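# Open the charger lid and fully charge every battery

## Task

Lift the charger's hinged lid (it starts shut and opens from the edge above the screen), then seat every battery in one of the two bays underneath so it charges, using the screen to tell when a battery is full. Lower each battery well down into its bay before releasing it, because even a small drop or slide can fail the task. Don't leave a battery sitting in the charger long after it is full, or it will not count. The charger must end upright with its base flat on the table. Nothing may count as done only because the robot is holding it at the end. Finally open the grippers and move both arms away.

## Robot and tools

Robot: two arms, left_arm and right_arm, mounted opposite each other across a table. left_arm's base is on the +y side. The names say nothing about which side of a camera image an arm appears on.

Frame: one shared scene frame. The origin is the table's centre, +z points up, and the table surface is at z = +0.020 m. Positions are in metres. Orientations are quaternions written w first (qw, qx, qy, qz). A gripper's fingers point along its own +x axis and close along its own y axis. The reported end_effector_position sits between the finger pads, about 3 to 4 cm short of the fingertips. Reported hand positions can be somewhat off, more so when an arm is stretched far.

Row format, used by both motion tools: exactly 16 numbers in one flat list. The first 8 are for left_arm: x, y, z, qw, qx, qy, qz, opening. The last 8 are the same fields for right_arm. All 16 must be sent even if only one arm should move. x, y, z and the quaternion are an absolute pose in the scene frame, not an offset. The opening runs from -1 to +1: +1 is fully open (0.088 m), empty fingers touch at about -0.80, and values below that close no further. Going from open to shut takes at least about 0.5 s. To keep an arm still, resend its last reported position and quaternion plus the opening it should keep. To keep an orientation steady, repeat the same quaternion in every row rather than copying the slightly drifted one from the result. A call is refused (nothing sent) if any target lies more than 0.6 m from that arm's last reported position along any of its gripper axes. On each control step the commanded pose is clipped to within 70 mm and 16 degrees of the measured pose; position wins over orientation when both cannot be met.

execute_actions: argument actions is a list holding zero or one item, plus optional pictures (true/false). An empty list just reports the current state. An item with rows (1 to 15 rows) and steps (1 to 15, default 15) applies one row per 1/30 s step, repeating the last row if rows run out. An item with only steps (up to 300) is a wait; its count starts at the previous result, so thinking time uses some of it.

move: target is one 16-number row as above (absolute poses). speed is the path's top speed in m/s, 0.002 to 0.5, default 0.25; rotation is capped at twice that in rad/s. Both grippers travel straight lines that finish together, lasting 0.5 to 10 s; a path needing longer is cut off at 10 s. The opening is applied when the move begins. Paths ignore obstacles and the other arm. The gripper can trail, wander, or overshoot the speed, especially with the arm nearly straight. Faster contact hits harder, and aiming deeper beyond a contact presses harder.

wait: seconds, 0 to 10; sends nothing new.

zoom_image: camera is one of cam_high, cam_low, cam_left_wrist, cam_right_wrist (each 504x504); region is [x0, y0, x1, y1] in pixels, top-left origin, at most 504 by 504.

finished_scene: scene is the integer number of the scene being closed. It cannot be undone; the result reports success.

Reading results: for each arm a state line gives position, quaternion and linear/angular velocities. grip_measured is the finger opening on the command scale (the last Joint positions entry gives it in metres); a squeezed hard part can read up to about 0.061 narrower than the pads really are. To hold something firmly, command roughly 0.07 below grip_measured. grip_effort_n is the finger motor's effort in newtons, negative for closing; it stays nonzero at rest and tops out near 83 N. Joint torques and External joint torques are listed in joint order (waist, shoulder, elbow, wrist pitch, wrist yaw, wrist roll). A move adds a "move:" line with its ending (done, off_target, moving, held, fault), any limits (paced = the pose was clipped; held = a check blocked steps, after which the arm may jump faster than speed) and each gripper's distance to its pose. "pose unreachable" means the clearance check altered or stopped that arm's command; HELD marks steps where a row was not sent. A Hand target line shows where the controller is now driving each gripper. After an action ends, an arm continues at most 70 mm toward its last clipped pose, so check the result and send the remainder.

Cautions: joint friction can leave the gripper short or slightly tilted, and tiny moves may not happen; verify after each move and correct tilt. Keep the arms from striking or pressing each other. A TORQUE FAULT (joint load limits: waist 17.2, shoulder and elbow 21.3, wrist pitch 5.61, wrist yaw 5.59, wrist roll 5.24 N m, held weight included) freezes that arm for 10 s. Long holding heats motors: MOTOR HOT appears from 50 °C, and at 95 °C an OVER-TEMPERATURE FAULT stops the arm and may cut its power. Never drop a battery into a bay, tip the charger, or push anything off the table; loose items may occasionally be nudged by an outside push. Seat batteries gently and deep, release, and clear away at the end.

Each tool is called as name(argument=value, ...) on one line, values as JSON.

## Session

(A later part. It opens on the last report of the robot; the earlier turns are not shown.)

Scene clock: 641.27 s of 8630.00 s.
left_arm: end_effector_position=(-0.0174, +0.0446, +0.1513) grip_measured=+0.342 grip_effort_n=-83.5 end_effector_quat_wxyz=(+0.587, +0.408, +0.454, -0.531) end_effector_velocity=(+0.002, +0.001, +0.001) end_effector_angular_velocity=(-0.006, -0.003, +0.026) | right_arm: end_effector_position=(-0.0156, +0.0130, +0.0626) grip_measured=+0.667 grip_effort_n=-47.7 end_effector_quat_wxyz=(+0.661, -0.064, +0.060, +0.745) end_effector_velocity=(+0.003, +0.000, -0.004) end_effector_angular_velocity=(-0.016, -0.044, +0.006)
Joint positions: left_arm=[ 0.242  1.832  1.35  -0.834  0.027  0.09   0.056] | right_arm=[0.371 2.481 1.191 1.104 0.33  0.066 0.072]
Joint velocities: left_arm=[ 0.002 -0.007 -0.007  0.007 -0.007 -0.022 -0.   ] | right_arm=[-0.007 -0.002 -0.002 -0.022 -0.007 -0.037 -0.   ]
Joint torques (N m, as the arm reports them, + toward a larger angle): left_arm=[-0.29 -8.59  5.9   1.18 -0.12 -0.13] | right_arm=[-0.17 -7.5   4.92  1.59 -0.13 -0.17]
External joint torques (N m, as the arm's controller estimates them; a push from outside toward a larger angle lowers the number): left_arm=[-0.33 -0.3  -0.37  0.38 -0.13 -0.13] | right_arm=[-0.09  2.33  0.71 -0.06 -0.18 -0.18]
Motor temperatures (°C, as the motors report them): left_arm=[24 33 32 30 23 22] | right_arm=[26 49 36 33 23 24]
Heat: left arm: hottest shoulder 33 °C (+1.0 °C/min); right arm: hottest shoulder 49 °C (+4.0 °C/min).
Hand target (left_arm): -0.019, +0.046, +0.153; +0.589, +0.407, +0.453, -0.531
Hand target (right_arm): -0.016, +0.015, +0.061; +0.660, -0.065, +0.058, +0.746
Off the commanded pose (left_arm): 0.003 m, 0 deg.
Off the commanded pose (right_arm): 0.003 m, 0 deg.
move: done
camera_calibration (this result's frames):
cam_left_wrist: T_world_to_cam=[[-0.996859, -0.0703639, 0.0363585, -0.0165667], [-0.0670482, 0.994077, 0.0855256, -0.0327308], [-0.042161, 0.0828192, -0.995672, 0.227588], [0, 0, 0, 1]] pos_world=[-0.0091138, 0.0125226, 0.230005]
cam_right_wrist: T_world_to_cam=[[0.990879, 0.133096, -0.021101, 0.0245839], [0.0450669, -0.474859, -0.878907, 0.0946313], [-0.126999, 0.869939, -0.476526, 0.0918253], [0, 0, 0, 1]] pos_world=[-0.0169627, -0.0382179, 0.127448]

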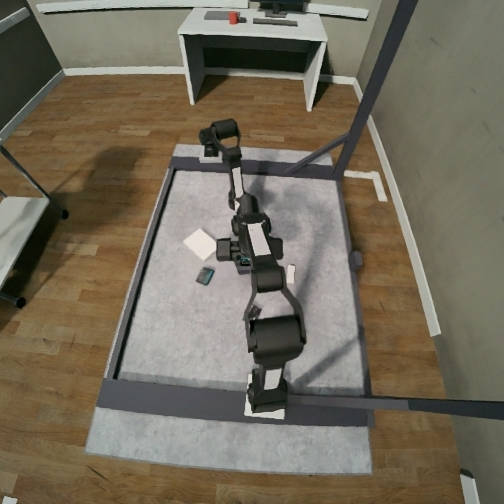

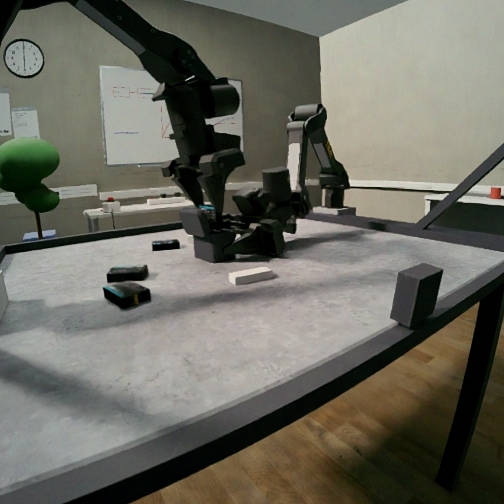

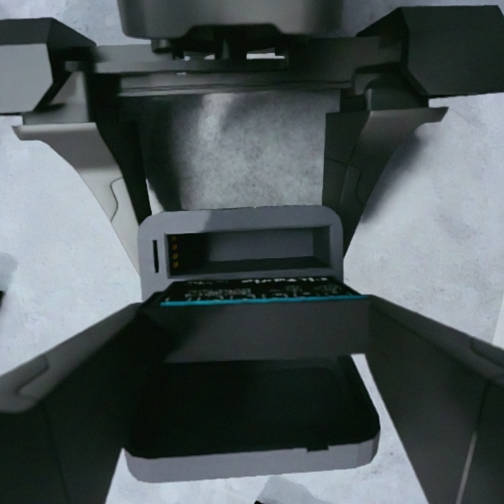

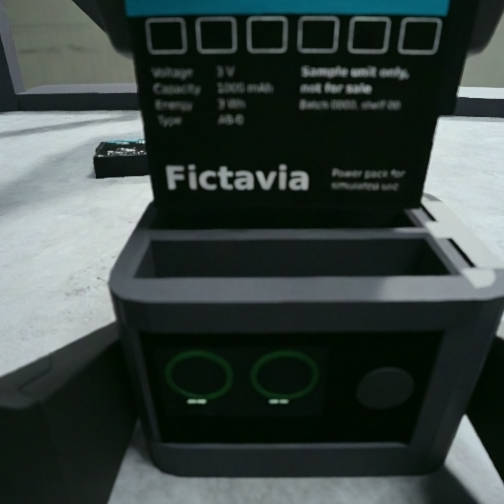

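move(target=[-0.019,0.050,0.143,0.5943,0.4034,0.456,-0.5257,0.3, -0.016,0.015,0.061,0.66,-0.0653,0.0578,0.746,0.66], speed=0.015)

zoom_image(camera="cam_left_wrist", region=[125, 195, 385, 325])

Scene clock: 672.33 s of 8630.00 s.
left_arm: end_effector_position=(-0.0179, +0.0468, +0.1446) grip_measured=+0.342 grip_effort_n=-83.5 end_effector_quat_wxyz=(+0.594, +0.403, +0.454, -0.528) end_effector_velocity=(+0.002, -0.001, +0.000) end_effector_angular_velocity=(-0.016, -0.008, +0.011) | right_arm: end_effector_position=(-0.0156, +0.0130, +0.0626) grip_measured=+0.668 grip_effort_n=-47.7 end_effector_quat_wxyz=(+0.661, -0.064, +0.060, +0.745) end_effector_velocity=(+0.001, -0.001, +0.000) end_effector_angular_velocity=(+0.002, -0.005, +0.006)
Joint positions: left_arm=[ 0.24   1.823  1.309 -0.791  0.021  0.072  0.056] | right_arm=[0.371 2.481 1.191 1.104 0.33  0.066 0.072]
Joint velocities: left_arm=[ 0.002 -0.007 -0.012  0.022 -0.007 -0.007 -0.   ] | right_arm=[-0.002 -0.002 -0.007  0.007 -0.007 -0.007 -0.   ]
Joint torques (N m, as the arm reports them, + toward a larger angle): left_arm=[-0.21 -8.06  5.56  1.08 -0.16 -0.15] | right_arm=[-0.2  -7.4   4.93  1.59 -0.13 -0.17]
External joint torques (N m, as the arm's controller estimates them; a push from outside toward a larger angle lowers the number): left_arm=[-0.25  0.16 -0.73  0.24 -0.16 -0.16] | right_arm=[-0.28  2.46  0.7  -0.07 -0.16 -0.18]
Motor temperatures (°C, as the motors report them): left_arm=[24 36 32 30 23 22] | right_arm=[26 50 36 34 23 24]
Heat: left arm: hottest shoulder 36 °C (+4.0 °C/min); right arm: hottest shoulder 50 °C (+2.0 °C/min). Fold the right arm in close to its base before you think long.
Hand target (left_arm): -0.019, +0.050, +0.143; +0.594, +0.403, +0.456, -0.526
Hand target (right_arm): -0.016, +0.015, +0.061; +0.660, -0.065, +0.058, +0.746
Off the commanded pose (left_arm): 0.004 m, 0 deg.
Off the commanded pose (right_arm): 0.003 m, 0 deg.
MOTOR HOT: a motor of the right arm reached 50 °C. Now the hottest motor of the right arm, joint 2 (shoulder), reports 50 °C. The temperature limit of the motors' drives, at which the controller stops that arm, is 95 °C. To cool a motor, set the load down, stop pushing, or move to a pose that needs little force.
move: done
camera_calibration (this result's frames):
cam_left_wrist: T_world_to_cam=[[-0.995663, -0.0864715, 0.0343197, -0.0155558], [-0.0836774, 0.993601, 0.0758636, -0.0332556], [-0.0406601, 0.0726628, -0.996527, 0.221304], [0, 0, 0, 1]] pos_world=[-0.00927283, 0.0156171, 0.223592]
cam_right_wrist: T_world_to_cam=[[0.990879, 0.133096, -0.021101, 0.0245839], [0.0450669, -0.474859, -0.878907, 0.0946313], [-0.126999, 0.869939, -0.476526, 0.0918253], [0, 0, 0, 1]] pos_world=[-0.0169627, -0.0382179, 0.127448]

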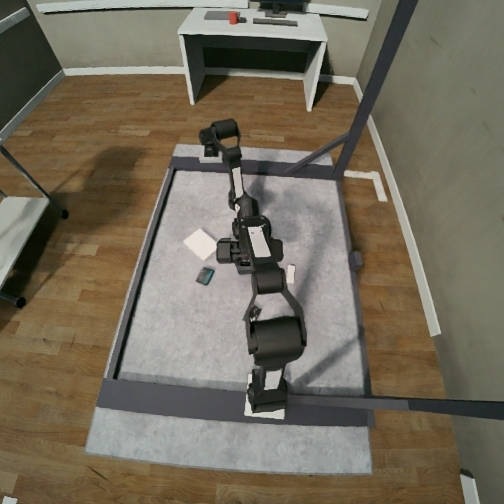

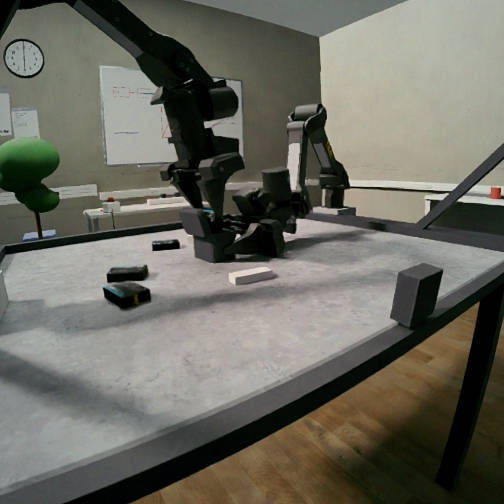

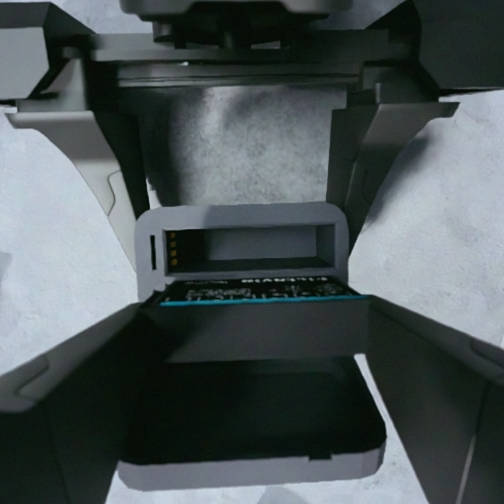

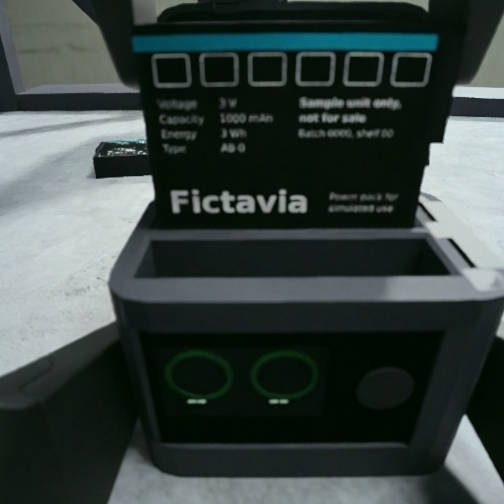

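Region (125, 195, 385, 325) of cam_left_wrist's 504x504 image, scaled by 1.938, with more detail than that image has.

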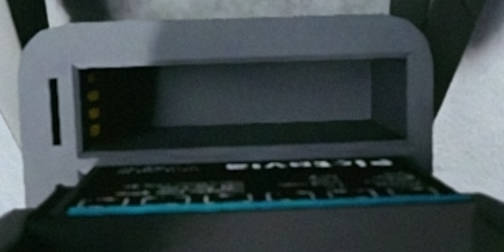

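move(target=[-0.019,0.050,0.130,0.5943,0.4034,0.456,-0.5257,0.3, -0.016,0.015,0.061,0.66,-0.0653,0.0578,0.746,0.66], speed=0.015)

Scene clock: 681.40 s of 8630.00 s.
left_arm: end_effector_position=(-0.0175, +0.0444, +0.1423) grip_measured=+0.342 grip_effort_n=-83.5 end_effector_quat_wxyz=(+0.601, +0.396, +0.445, -0.533) end_effector_velocity=(+0.001, +0.007, -0.001) end_effector_angular_velocity=(+0.025, -0.014, +0.011) | right_arm: end_effector_position=(-0.0156, +0.0130, +0.0626) grip_measured=+0.668 grip_effort_n=-47.7 end_effector_quat_wxyz=(+0.661, -0.064, +0.060, +0.745) end_effector_velocity=(+0.005, +0.001, -0.004) end_effector_angular_velocity=(-0.017, -0.032, -0.011)
Joint positions: left_arm=[ 0.24   1.814  1.281 -0.744  0.021  0.071  0.056] | right_arm=[0.371 2.481 1.191 1.104 0.33  0.066 0.072]
Joint velocities: left_arm=[-0.002 -0.007 -0.007 -0.022 -0.022 -0.007 -0.   ] | right_arm=[-0.007 -0.002 -0.002 -0.022  0.007 -0.022 -0.   ]
Joint torques (N m, as the arm reports them, + toward a larger angle): left_arm=[-0.28 -5.82  4.43  1.29 -0.17 -0.14] | right_arm=[-0.13 -7.46  4.99  1.59 -0.12 -0.18]
External joint torques (N m, as the arm's controller estimates them; a push from outside toward a larger angle lowers the number): left_arm=[-0.34  2.34 -1.84  0.41 -0.17 -0.14] | right_arm=[-0.08  2.52  0.68 -0.09 -0.16 -0.19]
Motor temperatures (°C, as the motors report them): left_arm=[24 37 32 30 23 22] | right_arm=[26 51 36 34 23 24]
Heat: left arm: hottest shoulder 37 °C (+5.1 °C/min); right arm: hottest shoulder 51 °C (+3.0 °C/min). Fold the right arm in close to its base before you think long.
Hand target (left_arm): -0.019, +0.050, +0.130; +0.594, +0.403, +0.456, -0.526
Hand target (right_arm): -0.016, +0.015, +0.061; +0.660, -0.065, +0.058, +0.746
Off the commanded pose (left_arm): 0.014 m, 2 deg.
Off the commanded pose (right_arm): 0.003 m, 0 deg.
MOTOR HOT: still on. Now the hottest motor of the right arm, joint 2 (shoulder), reports 51 °C; a drive's own limit is 95 °C.
move: off_target (left_arm)
camera_calibration (this result's frames):
cam_left_wrist: T_world_to_cam=[[-0.995806, -0.086021, 0.0311622, -0.0148911], [-0.0844765, 0.995274, 0.0478885, -0.0268473], [-0.0351343, 0.0450552, -0.998366, 0.220823], [0, 0, 0, 1]] pos_world=[-0.00933818, 0.0154903, 0.222212]
cam_right_wrist: T_world_to_cam=[[0.990879, 0.133096, -0.021101, 0.0245839], [0.0450669, -0.474859, -0.878907, 0.0946313], [-0.126999, 0.869939, -0.476526, 0.0918253], [0, 0, 0, 1]] pos_world=[-0.0169627, -0.0382179, 0.127448]

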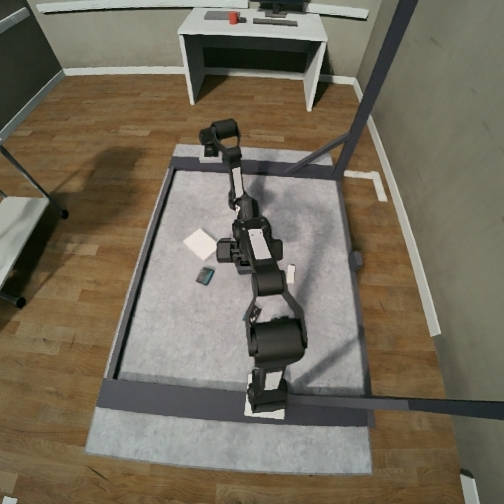

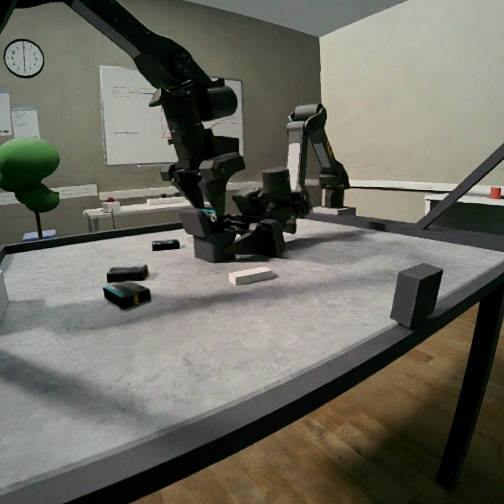

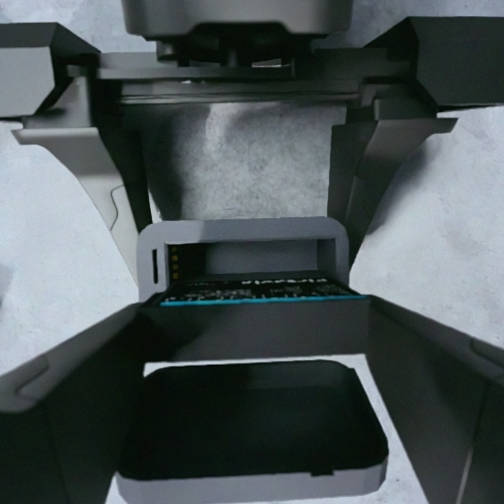

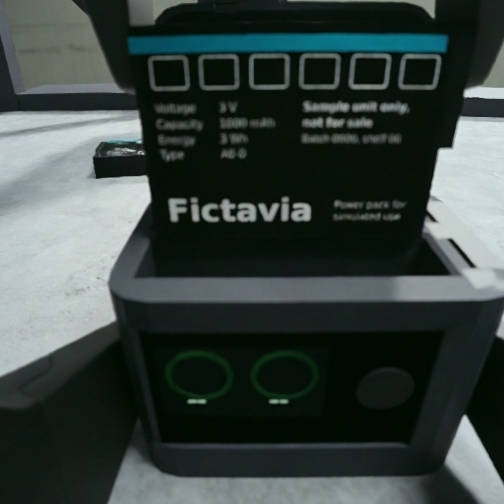

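move(target=[-0.019,0.050,0.165,0.5943,0.4034,0.456,-0.5257,0.3, -0.016,0.015,0.061,0.66,-0.0653,0.0578,0.746,0.66], speed=0.05)

move(target=[-0.019,0.053,0.141,0.5943,0.4034,0.456,-0.5257,0.3, -0.016,0.015,0.061,0.66,-0.0653,0.0578,0.746,0.66], speed=0.03)

zoom_image(camera="cam_left_wrist", region=[125, 195, 385, 325])

Scene clock: 699.47 s of 8630.00 s.
left_arm: end_effector_position=(-0.0189, +0.0518, +0.1590) grip_measured=+0.342 grip_effort_n=-83.5 end_effector_quat_wxyz=(+0.590, +0.407, +0.460, -0.524) end_effector_velocity=(-0.001, +0.004, +0.000) end_effector_angular_velocity=(+0.018, +0.002, +0.021) | right_arm: end_effector_position=(-0.0156, +0.0130, +0.0626) grip_measured=+0.668 grip_effort_n=-47.7 end_effector_quat_wxyz=(+0.661, -0.064, +0.060, +0.745) end_effector_velocity=(+0.001, -0.001, -0.003) end_effector_angular_velocity=(-0.007, -0.040, +0.011)
Joint positions: left_arm=[ 0.24   1.804  1.349 -0.869  0.021  0.071  0.056] | right_arm=[0.371 2.481 1.191 1.104 0.33  0.066 0.072]
Joint velocities: left_arm=[-0.002 -0.002  0.002 -0.022 -0.007 -0.022 -0.   ] | right_arm=[-0.002 -0.002 -0.007 -0.007 -0.007 -0.037 -0.   ]
Joint torques (N m, as the arm reports them, + toward a larger angle): left_arm=[-0.16 -8.37  8.47  0.8  -0.12 -0.12] | right_arm=[-0.2  -7.39  4.86  1.59 -0.11 -0.19]
External joint torques (N m, as the arm's controller estimates them; a push from outside toward a larger angle lowers the number): left_arm=[-0.16 -0.3   2.22  0.01 -0.13 -0.12] | right_arm=[-0.2   2.5   0.62 -0.07 -0.15 -0.2 ]
Motor temperatures (°C, as the motors report them): left_arm=[24 35 31 30 23 22] | right_arm=[26 51 36 34 23 24]
Heat: left arm: hottest shoulder 35 °C (+2.0 °C/min); right arm: hottest shoulder 51 °C (+2.0 °C/min). Fold the right arm in close to its base before you think long.
Hand target (left_arm): -0.019, +0.050, +0.165; +0.594, +0.403, +0.456, -0.526
Hand target (right_arm): -0.016, +0.015, +0.061; +0.660, -0.065, +0.058, +0.746
Off the commanded pose (left_arm): 0.006 m, 1 deg.
Off the commanded pose (right_arm): 0.003 m, 0 deg.
MOTOR HOT: still on. Now the hottest motor of the right arm, joint 2 (shoulder), reports 51 °C; a drive's own limit is 95 °C.
move: done
camera_calibration (this result's frames):
cam_left_wrist: T_world_to_cam=[[-0.995501, -0.0875841, 0.0361618, -0.0169186], [-0.0838294, 0.991961, 0.0947897, -0.0423621], [-0.0441731, 0.0913318, -0.99484, 0.234024], [0, 0, 0, 1]] pos_world=[-0.0100561, 0.0191659, 0.237444]
cam_right_wrist: T_world_to_cam=[[0.990879, 0.133096, -0.021101, 0.0245839], [0.0450669, -0.474859, -0.878907, 0.0946313], [-0.126999, 0.869939, -0.476526, 0.0918253], [0, 0, 0, 1]] pos_world=[-0.0169627, -0.0382179, 0.127448]

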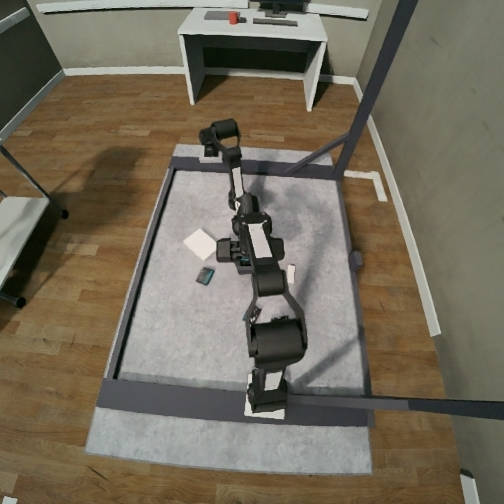

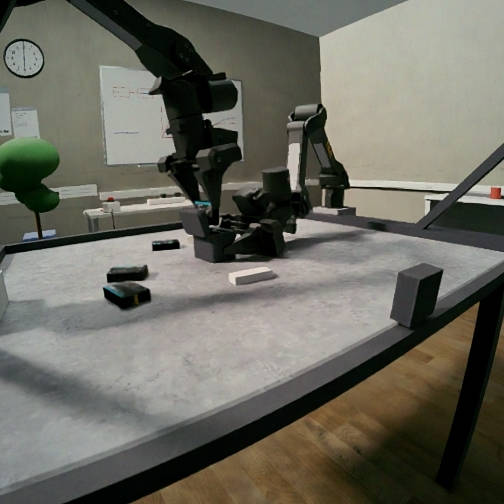

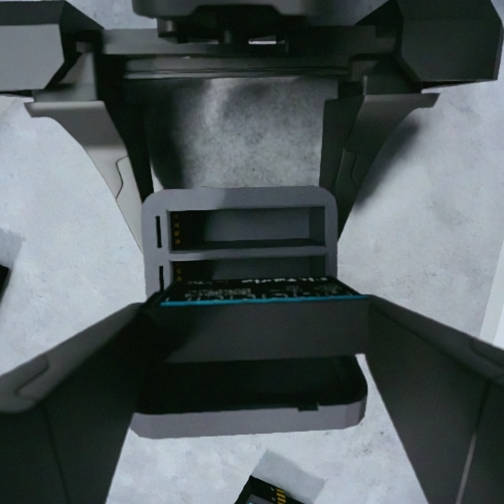

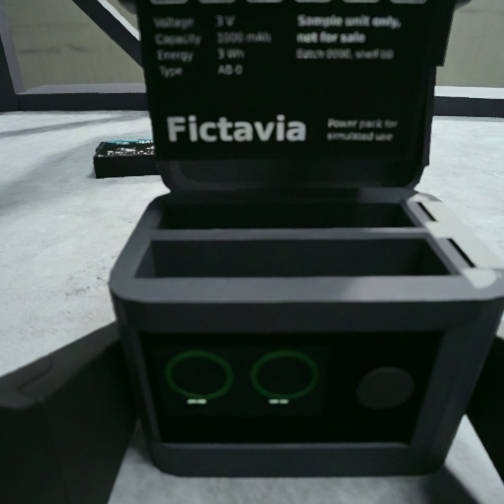

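Scene clock: 700.37 s of 8630.00 s.
left_arm: end_effector_position=(-0.0187, +0.0506, +0.1451) grip_measured=+0.342 grip_effort_n=-83.5 end_effector_quat_wxyz=(+0.595, +0.401, +0.453, -0.529) end_effector_velocity=(-0.002, +0.000, -0.001) end_effector_angular_velocity=(-0.001, -0.005, +0.002) | right_arm: end_effector_position=(-0.0156, +0.0130, +0.0626) grip_measured=+0.668 grip_effort_n=-47.7 end_effector_quat_wxyz=(+0.661, -0.064, +0.060, +0.745) end_effector_velocity=(-0.002, -0.001, -0.001) end_effector_angular_velocity=(-0.008, +0.005, +0.008)
Joint positions: left_arm=[ 0.24   1.804  1.287 -0.782  0.021  0.071  0.056] | right_arm=[0.371 2.481 1.191 1.104 0.33  0.066 0.072]
Joint velocities: left_arm=[-0.007 -0.002 -0.007  0.007 -0.007 -0.007 -0.   ] | right_arm=[ 0.002 -0.002 -0.002 -0.007 -0.007  0.007 -0.   ]
Joint torques (N m, as the arm reports them, + toward a larger angle): left_arm=[ 0.   -6.91  5.95  1.21 -0.08 -0.11] | right_arm=[-0.13 -7.43  4.92  1.6  -0.13 -0.19]
External joint torques (N m, as the arm's controller estimates them; a push from outside toward a larger angle lowers the number): left_arm=[ 0.02  1.15 -0.3   0.38 -0.09 -0.11] | right_arm=[-0.2   2.4   0.7  -0.05 -0.16 -0.2 ]
Motor temperatures (°C, as the motors report them): left_arm=[24 35 31 30 23 22] | right_arm=[26 51 36 34 23 24]
Heat: left arm: hottest shoulder 35 °C (+2.0 °C/min); right arm: hottest shoulder 51 °C (+2.0 °C/min). Fold the right arm in close to its base before you think long.
Hand target (left_arm): -0.019, +0.053, +0.141; +0.594, +0.403, +0.456, -0.526
Hand target (right_arm): -0.016, +0.015, +0.061; +0.660, -0.065, +0.058, +0.746
Off the commanded pose (left_arm): 0.005 m, 1 deg.
Off the commanded pose (right_arm): 0.003 m, 0 deg.
MOTOR HOT: still on. Now the hottest motor of the right arm, joint 2 (shoulder), reports 51 °C; a drive's own limit is 95 °C.
move: done
camera_calibration (this result's frames):
cam_left_wrist: T_world_to_cam=[[-0.995661, -0.0867609, 0.0336311, -0.0159631], [-0.0842113, 0.993917, 0.0709808, -0.0364805], [-0.0395848, 0.0678407, -0.996911, 0.221831], [0, 0, 0, 1]] pos_world=[-0.0101847, 0.0198244, 0.224272]
cam_right_wrist: T_world_to_cam=[[0.990879, 0.133096, -0.021101, 0.0245839], [0.0450669, -0.474859, -0.878907, 0.0946313], [-0.126999, 0.869939, -0.476526, 0.0918253], [0, 0, 0, 1]] pos_world=[-0.0169627, -0.0382179, 0.127448]

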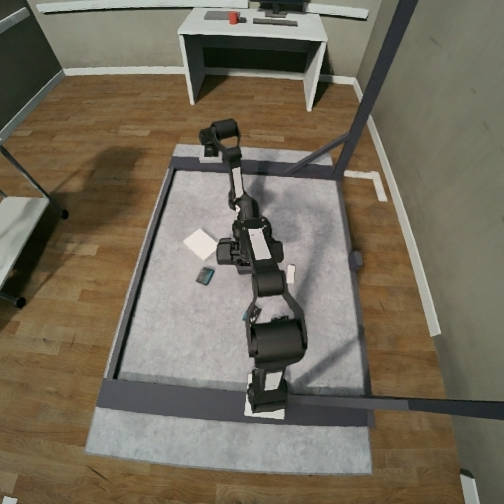

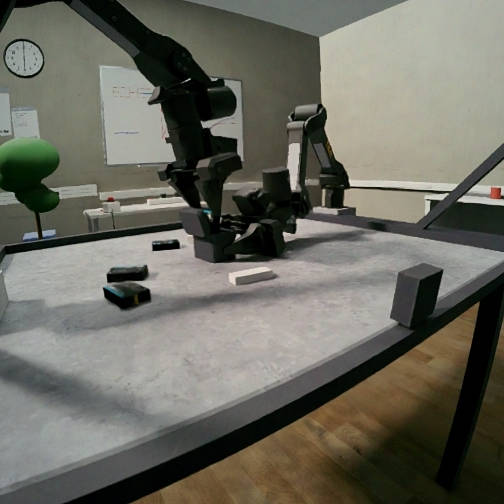

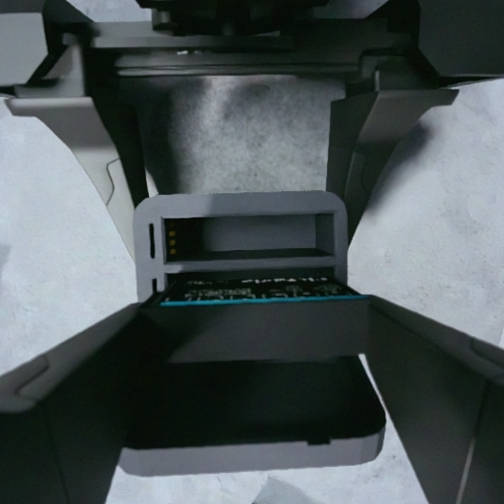

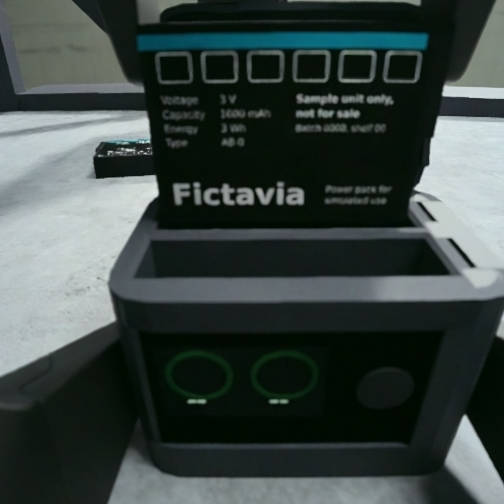

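Region (125, 195, 385, 325) of cam_left_wrist's 504x504 image, scaled by 1.938, with more detail than that image has.

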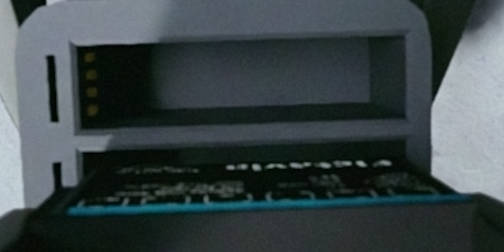

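move(target=[-0.019,0.053,0.134,0.5943,0.4034,0.456,-0.5257,0.3, -0.016,0.015,0.061,0.66,-0.0653,0.0578,0.746,0.66], speed=0.01)

zoom_image(camera="cam_left_wrist", region=[125, 195, 385, 325])

Scene clock: 711.93 s of 8630.00 s.
left_arm: end_effector_position=(-0.0185, +0.0496, +0.1412) grip_measured=+0.342 grip_effort_n=-83.5 end_effector_quat_wxyz=(+0.598, +0.399, +0.449, -0.531) end_effector_velocity=(+0.002, +0.003, -0.000) end_effector_angular_velocity=(+0.011, -0.017, +0.011) | right_arm: end_effector_position=(-0.0156, +0.0130, +0.0626) grip_measured=+0.668 grip_effort_n=-48.1 end_effector_quat_wxyz=(+0.661, -0.064, +0.060, +0.745) end_effector_velocity=(-0.002, +0.001, +0.000) end_effector_angular_velocity=(-0.001, -0.019, +0.023)
Joint positions: left_arm=[ 0.24   1.804  1.268 -0.752  0.021  0.071  0.056] | right_arm=[0.371 2.481 1.191 1.104 0.33  0.066 0.072]
Joint velocities: left_arm=[-0.002 -0.002 -0.002 -0.007 -0.022 -0.007  0.   ] | right_arm=[-0.002 -0.002  0.002 -0.007 -0.022 -0.022 -0.   ]
Joint torques (N m, as the arm reports them, + toward a larger angle): left_arm=[-0.13 -6.22  5.8   1.06 -0.12 -0.09] | right_arm=[-0.18 -7.46  4.91  1.6  -0.13 -0.19]
External joint torques (N m, as the arm's controller estimates them; a push from outside toward a larger angle lowers the number): left_arm=[-0.14  1.82 -0.42  0.22 -0.13 -0.09] | right_arm=[-0.25  2.39  0.66 -0.05 -0.16 -0.2 ]
Motor temperatures (°C, as the motors report them): left_arm=[24 35 31 30 23 22] | right_arm=[26 51 36 34 23 24]
Heat: left arm: hottest shoulder 35 °C (+1.0 °C/min); right arm: hottest shoulder 51 °C (+1.0 °C/min). Fold the right arm in close to its base before you think long.
Hand target (left_arm): -0.019, +0.053, +0.134; +0.594, +0.403, +0.456, -0.526
Hand target (right_arm): -0.016, +0.015, +0.061; +0.660, -0.065, +0.058, +0.746
Off the commanded pose (left_arm): 0.008 m, 1 deg.
Off the commanded pose (right_arm): 0.003 m, 0 deg.
MOTOR HOT: still on. Now the hottest motor of the right arm, joint 2 (shoulder), reports 51 °C; a drive's own limit is 95 °C.
move: done
camera_calibration (this result's frames):
cam_left_wrist: T_world_to_cam=[[-0.995731, -0.0864021, 0.0324595, -0.0155824], [-0.0843502, 0.994628, 0.0600065, -0.0337146], [-0.0374698, 0.0570124, -0.99767, 0.218737], [0, 0, 0, 1]] pos_world=[-0.0101636, 0.0197164, 0.220756]
cam_right_wrist: T_world_to_cam=[[0.990879, 0.133096, -0.021101, 0.0245839], [0.0450669, -0.474859, -0.878907, 0.0946313], [-0.126999, 0.869939, -0.476526, 0.0918253], [0, 0, 0, 1]] pos_world=[-0.0169627, -0.0382179, 0.127448]

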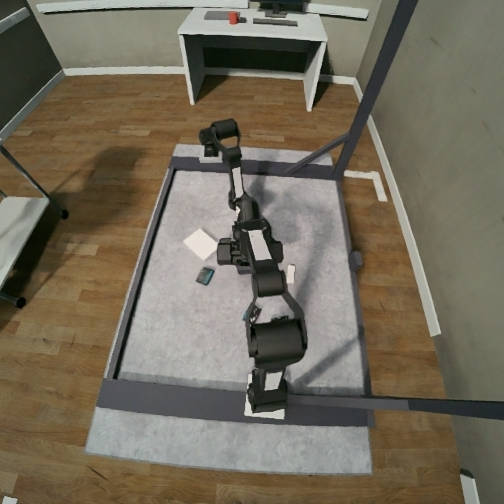

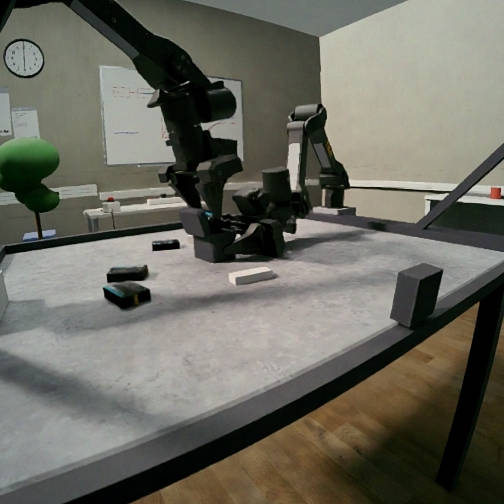

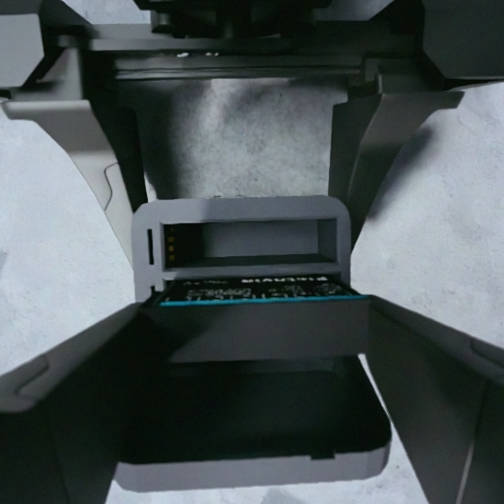

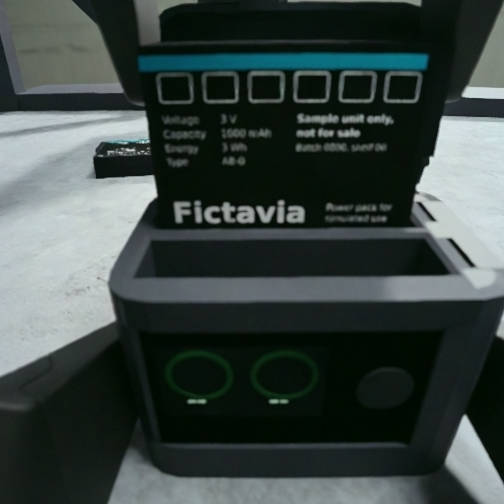

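Region (125, 195, 385, 325) of cam_left_wrist's 504x504 image, scaled by 1.938, with more detail than that image has.

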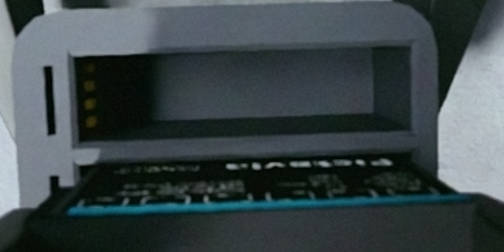

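It's entering. Continue down.

move(target=[-0.019,0.053,0.116,0.5943,0.4034,0.456,-0.5257,0.3, -0.016,0.015,0.061,0.66,-0.0653,0.0578,0.746,0.66], speed=0.015)

Scene clock: 718.30 s of 8630.00 s.
left_arm: end_effector_position=(-0.0182, +0.0488, +0.1282) grip_measured=+0.342 grip_effort_n=-83.5 end_effector_quat_wxyz=(+0.601, +0.396, +0.446, -0.533) end_effector_velocity=(-0.002, -0.001, +0.001) end_effector_angular_velocity=(-0.006, -0.010, -0.012) | right_arm: end_effector_position=(-0.0156, +0.0130, +0.0626) grip_measured=+0.668 grip_effort_n=-47.7 end_effector_quat_wxyz=(+0.661, -0.064, +0.060, +0.745) end_effector_velocity=(+0.001, -0.001, -0.004) end_effector_angular_velocity=(-0.019, -0.016, +0.006)
Joint positions: left_arm=[ 0.24   1.816  1.226 -0.688  0.02   0.071  0.056] | right_arm=[0.371 2.481 1.191 1.104 0.33  0.066 0.072]
Joint velocities: left_arm=[-0.007 -0.002 -0.002  0.007 -0.007  0.007  0.   ] | right_arm=[-0.002 -0.002 -0.002 -0.022 -0.007 -0.007  0.   ]
Joint torques (N m, as the arm reports them, + toward a larger angle): left_arm=[-0.1  -4.91  5.09  1.41 -0.11 -0.08] | right_arm=[-0.18 -7.45  4.87  1.6  -0.12 -0.19]
External joint torques (N m, as the arm's controller estimates them; a push from outside toward a larger angle lowers the number): left_arm=[ 0.    3.16 -1.09  0.52 -0.13 -0.09] | right_arm=[-0.09  2.47  0.59 -0.07 -0.17 -0.2 ]
Motor temperatures (°C, as the motors report them): left_arm=[24 35 31 30 23 22] | right_arm=[26 52 36 34 23 24]
Heat: left arm: hottest shoulder 35 °C (+0.0 °C/min); right arm: hottest shoulder 52 °C (+2.0 °C/min). Fold the right arm in close to its base before you think long.
Hand target (left_arm): -0.019, +0.053, +0.116; +0.594, +0.403, +0.456, -0.526
Hand target (right_arm): -0.016, +0.015, +0.061; +0.660, -0.065, +0.058, +0.746
Off the commanded pose (left_arm): 0.013 m, 2 deg.
Off the commanded pose (right_arm): 0.003 m, 0 deg.
MOTOR HOT: still on. Now the hottest motor of the right arm, joint 2 (shoulder), reports 52 °C; a drive's own limit is 95 °C.
move: off_target (left_arm)
camera_calibration (this result's frames):
cam_left_wrist: T_world_to_cam=[[-0.995798, -0.0863028, 0.0306391, -0.0147271], [-0.0847132, 0.995157, 0.0498612, -0.0308332], [-0.0347939, 0.0470561, -0.998286, 0.206377], [0, 0, 0, 1]] pos_world=[-0.0100965, 0.0197016, 0.208012]
cam_right_wrist: T_world_to_cam=[[0.990879, 0.133096, -0.021101, 0.0245839], [0.0450669, -0.474859, -0.878907, 0.0946313], [-0.126999, 0.869939, -0.476526, 0.0918253], [0, 0, 0, 1]] pos_world=[-0.0169627, -0.0382179, 0.127448]

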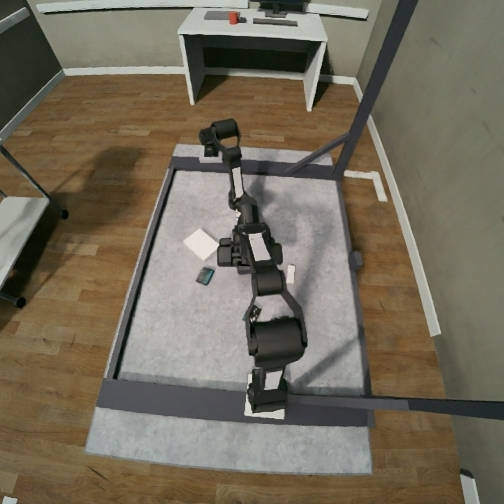

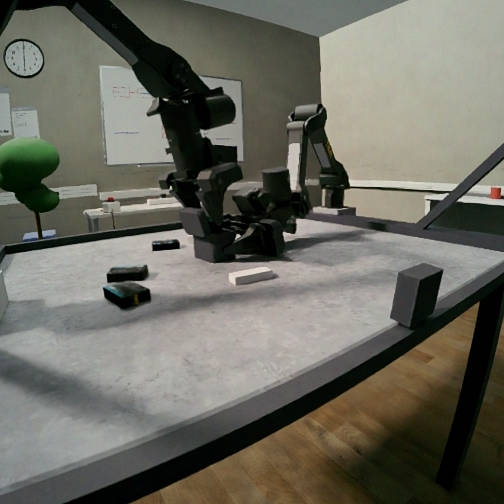

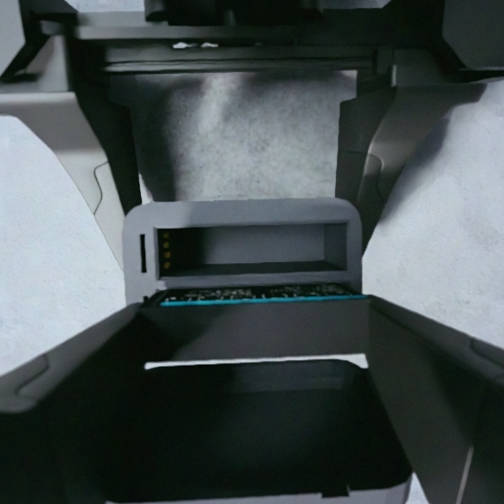

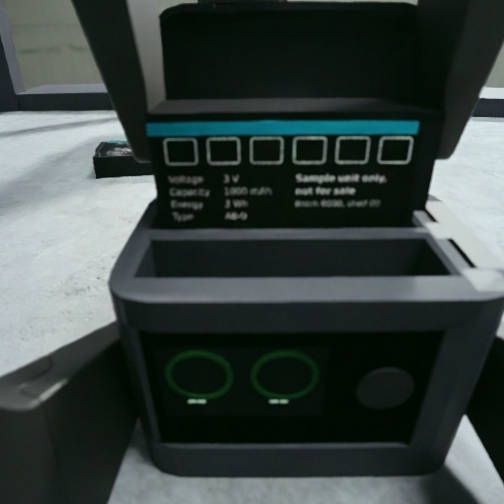

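zoom_image(camera="cam_right_wrist", region=[330, 110, 500, 280])

zoom_image(camera="cam_right_wrist", region=[100, 110, 270, 280])

Region (330, 110, 500, 280) of cam_right_wrist's 504x504 image, scaled by 2.965, with more detail than that image has.

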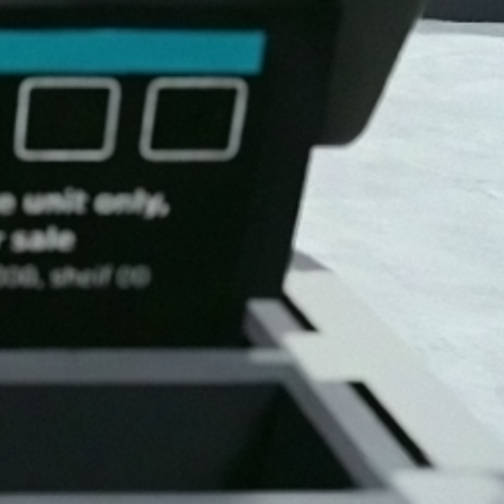

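Region (100, 110, 270, 280) of cam_right_wrist's 504x504 image, scaled by 2.965, with more detail than that image has.

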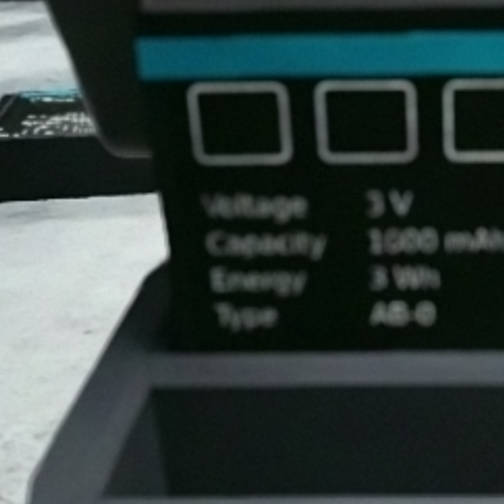

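move(target=[-0.0225,0.053,0.122,0.5943,0.4034,0.456,-0.5257,0.3, -0.016,0.015,0.061,0.66,-0.0653,0.0578,0.746,0.66], speed=0.01)

Scene clock: 732.57 s of 8630.00 s.
left_arm: end_effector_position=(-0.0201, +0.0500, +0.1276) grip_measured=+0.342 grip_effort_n=-83.5 end_effector_quat_wxyz=(+0.600, +0.398, +0.448, -0.530) end_effector_velocity=(+0.000, +0.001, +0.001) end_effector_angular_velocity=(+0.003, -0.000, +0.021) | right_arm: end_effector_position=(-0.0159, +0.0132, +0.0626) grip_measured=+0.668 grip_effort_n=-47.7 end_effector_quat_wxyz=(+0.661, -0.064, +0.060, +0.745) end_effector_velocity=(-0.000, +0.001, +0.003) end_effector_angular_velocity=(+0.002, -0.005, +0.006)
Joint positions: left_arm=[ 0.234  1.816  1.225 -0.694  0.016  0.062  0.056] | right_arm=[0.371 2.482 1.193 1.104 0.329 0.066 0.072]
Joint velocities: left_arm=[-0.002 -0.002  0.002 -0.007 -0.007 -0.022  0.   ] | right_arm=[-0.002 -0.007  0.002 -0.007 -0.007 -0.007 -0.   ]
Joint torques (N m, as the arm reports them, + toward a larger angle): left_arm=[-0.54 -6.09  6.71  0.32 -0.07 -0.14] | right_arm=[-0.17 -7.5   4.73  1.62 -0.11 -0.19]
External joint torques (N m, as the arm's controller estimates them; a push from outside toward a larger angle lowers the number): left_arm=[-0.51  2.01  0.53 -0.54 -0.08 -0.14] | right_arm=[-0.24  2.56  0.36 -0.08 -0.14 -0.2 ]
Motor temperatures (°C, as the motors report them): left_arm=[24 34 31 30 23 22] | right_arm=[26 52 36 34 23 24]
Heat: left arm: hottest shoulder 34 °C (-2.0 °C/min); right arm: hottest shoulder 52 °C (+2.0 °C/min). Fold the right arm in close to its base before you think long.
Hand target (left_arm): -0.022, +0.053, +0.122; +0.594, +0.403, +0.456, -0.525
Hand target (right_arm): -0.016, +0.015, +0.061; +0.660, -0.065, +0.058, +0.746
Off the commanded pose (left_arm): 0.007 m, 1 deg.
Off the commanded pose (right_arm): 0.002 m, 0 deg.
MOTOR HOT: still on. Now the hottest motor of the right arm, joint 2 (shoulder), reports 52 °C; a drive's own limit is 95 °C.
move: done
camera_calibration (this result's frames):
cam_left_wrist: T_world_to_cam=[[-0.995459, -0.0902766, 0.0302005, -0.0162121], [-0.0884571, 0.99445, 0.0569574, -0.0330547], [-0.0351749, 0.0540273, -0.99792, 0.205329], [0, 0, 0, 1]] pos_world=[-0.0118399, 0.0203143, 0.207275]
cam_right_wrist: T_world_to_cam=[[0.990772, 0.133845, -0.0213546, 0.0247994], [0.0451647, -0.474578, -0.879054, 0.0947802], [-0.127791, 0.869978, -0.476244, 0.0915418], [0, 0, 0, 1]] pos_world=[-0.017153, -0.037978, 0.127443]

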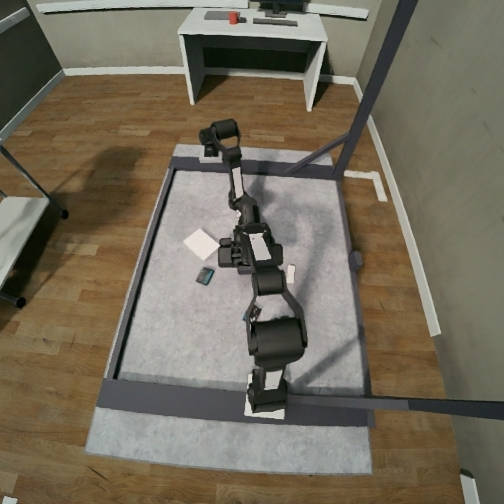

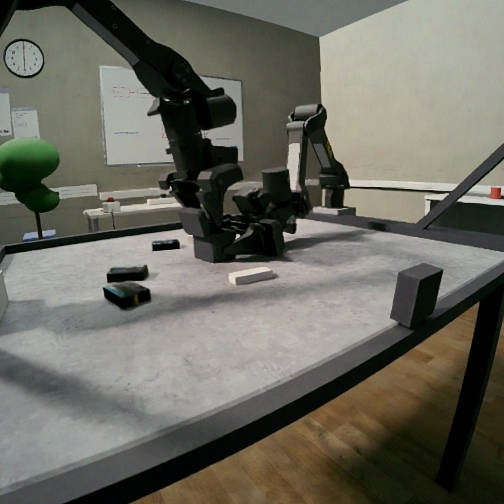

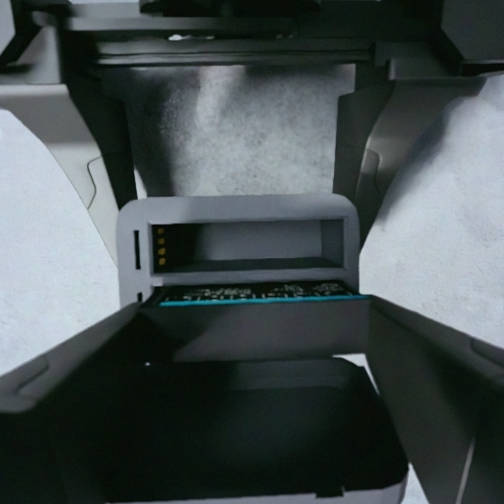

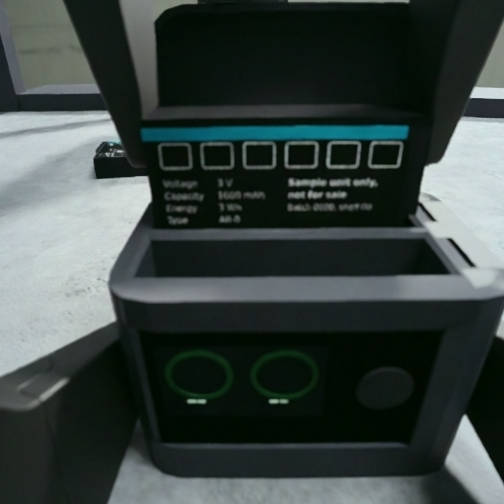

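move(target=[-0.022,0.052,0.109,0.5943,0.4034,0.456,-0.5257,0.3, -0.016,0.015,0.061,0.66,-0.0653,0.0578,0.746,0.66], speed=0.012)

Scene clock: 739.23 s of 8630.00 s.
left_arm: end_effector_position=(-0.0200, +0.0485, +0.1181) grip_measured=+0.342 grip_effort_n=-83.5 end_effector_quat_wxyz=(+0.600, +0.397, +0.448, -0.530) end_effector_velocity=(-0.001, +0.004, -0.004) end_effector_angular_velocity=(+0.018, -0.006, -0.007) | right_arm: end_effector_position=(-0.0159, +0.0133, +0.0627) grip_measured=+0.668 grip_effort_n=-48.1 end_effector_quat_wxyz=(+0.661, -0.063, +0.060, +0.745) end_effector_velocity=(+0.000, -0.000, -0.001) end_effector_angular_velocity=(-0.008, +0.005, +0.003)
Joint positions: left_arm=[ 0.234  1.834  1.207 -0.658  0.016  0.062  0.056] | right_arm=[0.371 2.482 1.193 1.104 0.329 0.066 0.072]
Joint velocities: left_arm=[-0.002  0.002 -0.007 -0.007 -0.007  0.007 -0.   ] | right_arm=[-0.002 -0.002 -0.002 -0.007 -0.007  0.007 -0.   ]
Joint torques (N m, as the arm reports them, + toward a larger angle): left_arm=[-0.48 -5.78  5.58  1.16 -0.05 -0.07] | right_arm=[-0.18 -7.5   4.74  1.62 -0.09 -0.18]
External joint torques (N m, as the arm's controller estimates them; a push from outside toward a larger angle lowers the number): left_arm=[-0.46  2.26 -0.38  0.34 -0.06 -0.07] | right_arm=[-0.14  2.43  0.47 -0.05 -0.14 -0.19]
Motor temperatures (°C, as the motors report them): left_arm=[24 34 31 30 23 22] | right_arm=[26 52 35 34 23 24]
Heat: left arm: hottest shoulder 34 °C (-3.0 °C/min); right arm: hottest shoulder 52 °C (+2.0 °C/min). Fold the right arm in close to its base before you think long.
Hand target (left_arm): -0.022, +0.052, +0.109; +0.594, +0.403, +0.456, -0.526
Hand target (right_arm): -0.016, +0.015, +0.061; +0.660, -0.065, +0.058, +0.746
Off the commanded pose (left_arm): 0.010 m, 1 deg.
Off the commanded pose (right_arm): 0.002 m, 0 deg.
MOTOR HOT: still on. Now the hottest motor of the right arm, joint 2 (shoulder), reports 52 °C; a drive's own limit is 95 °C.
move: off_target (left_arm)
camera_calibration (this result's frames):
cam_left_wrist: T_world_to_cam=[[-0.995497, -0.0898742, 0.0301269, -0.0159371], [-0.0880858, 0.994526, 0.0561994, -0.0309304], [-0.0350129, 0.0532926, -0.997965, 0.195898], [0, 0, 0, 1]] pos_world=[-0.0117309, 0.0188889, 0.197717]
cam_right_wrist: T_world_to_cam=[[0.990769, 0.133852, -0.0214749, 0.0248404], [0.0450173, -0.474277, -0.879224, 0.0949397], [-0.127871, 0.870141, -0.475925, 0.0914965], [0, 0, 0, 1]] pos_world=[-0.0171853, -0.037912, 0.127552]

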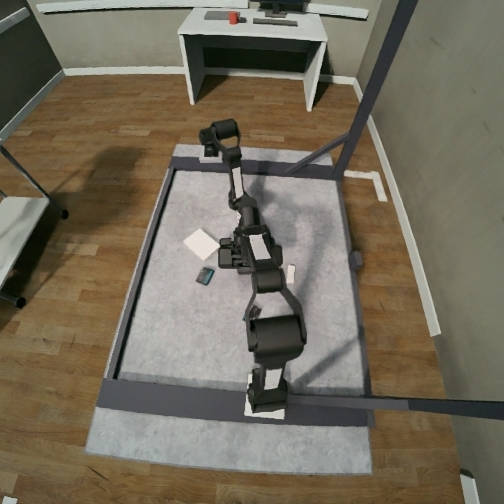

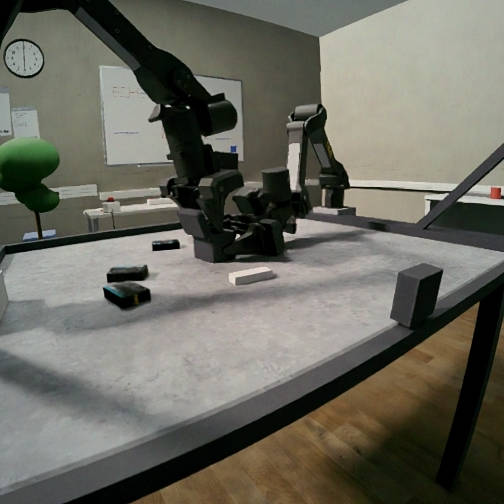

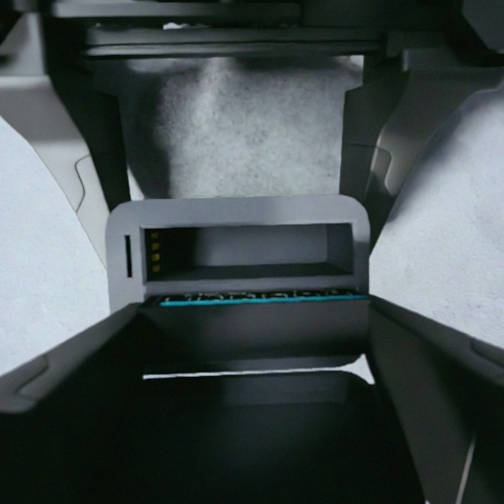

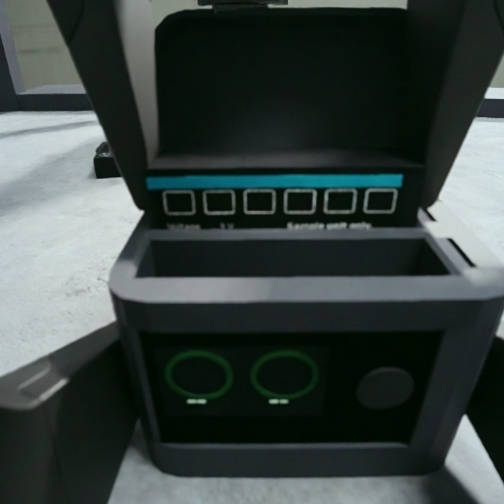

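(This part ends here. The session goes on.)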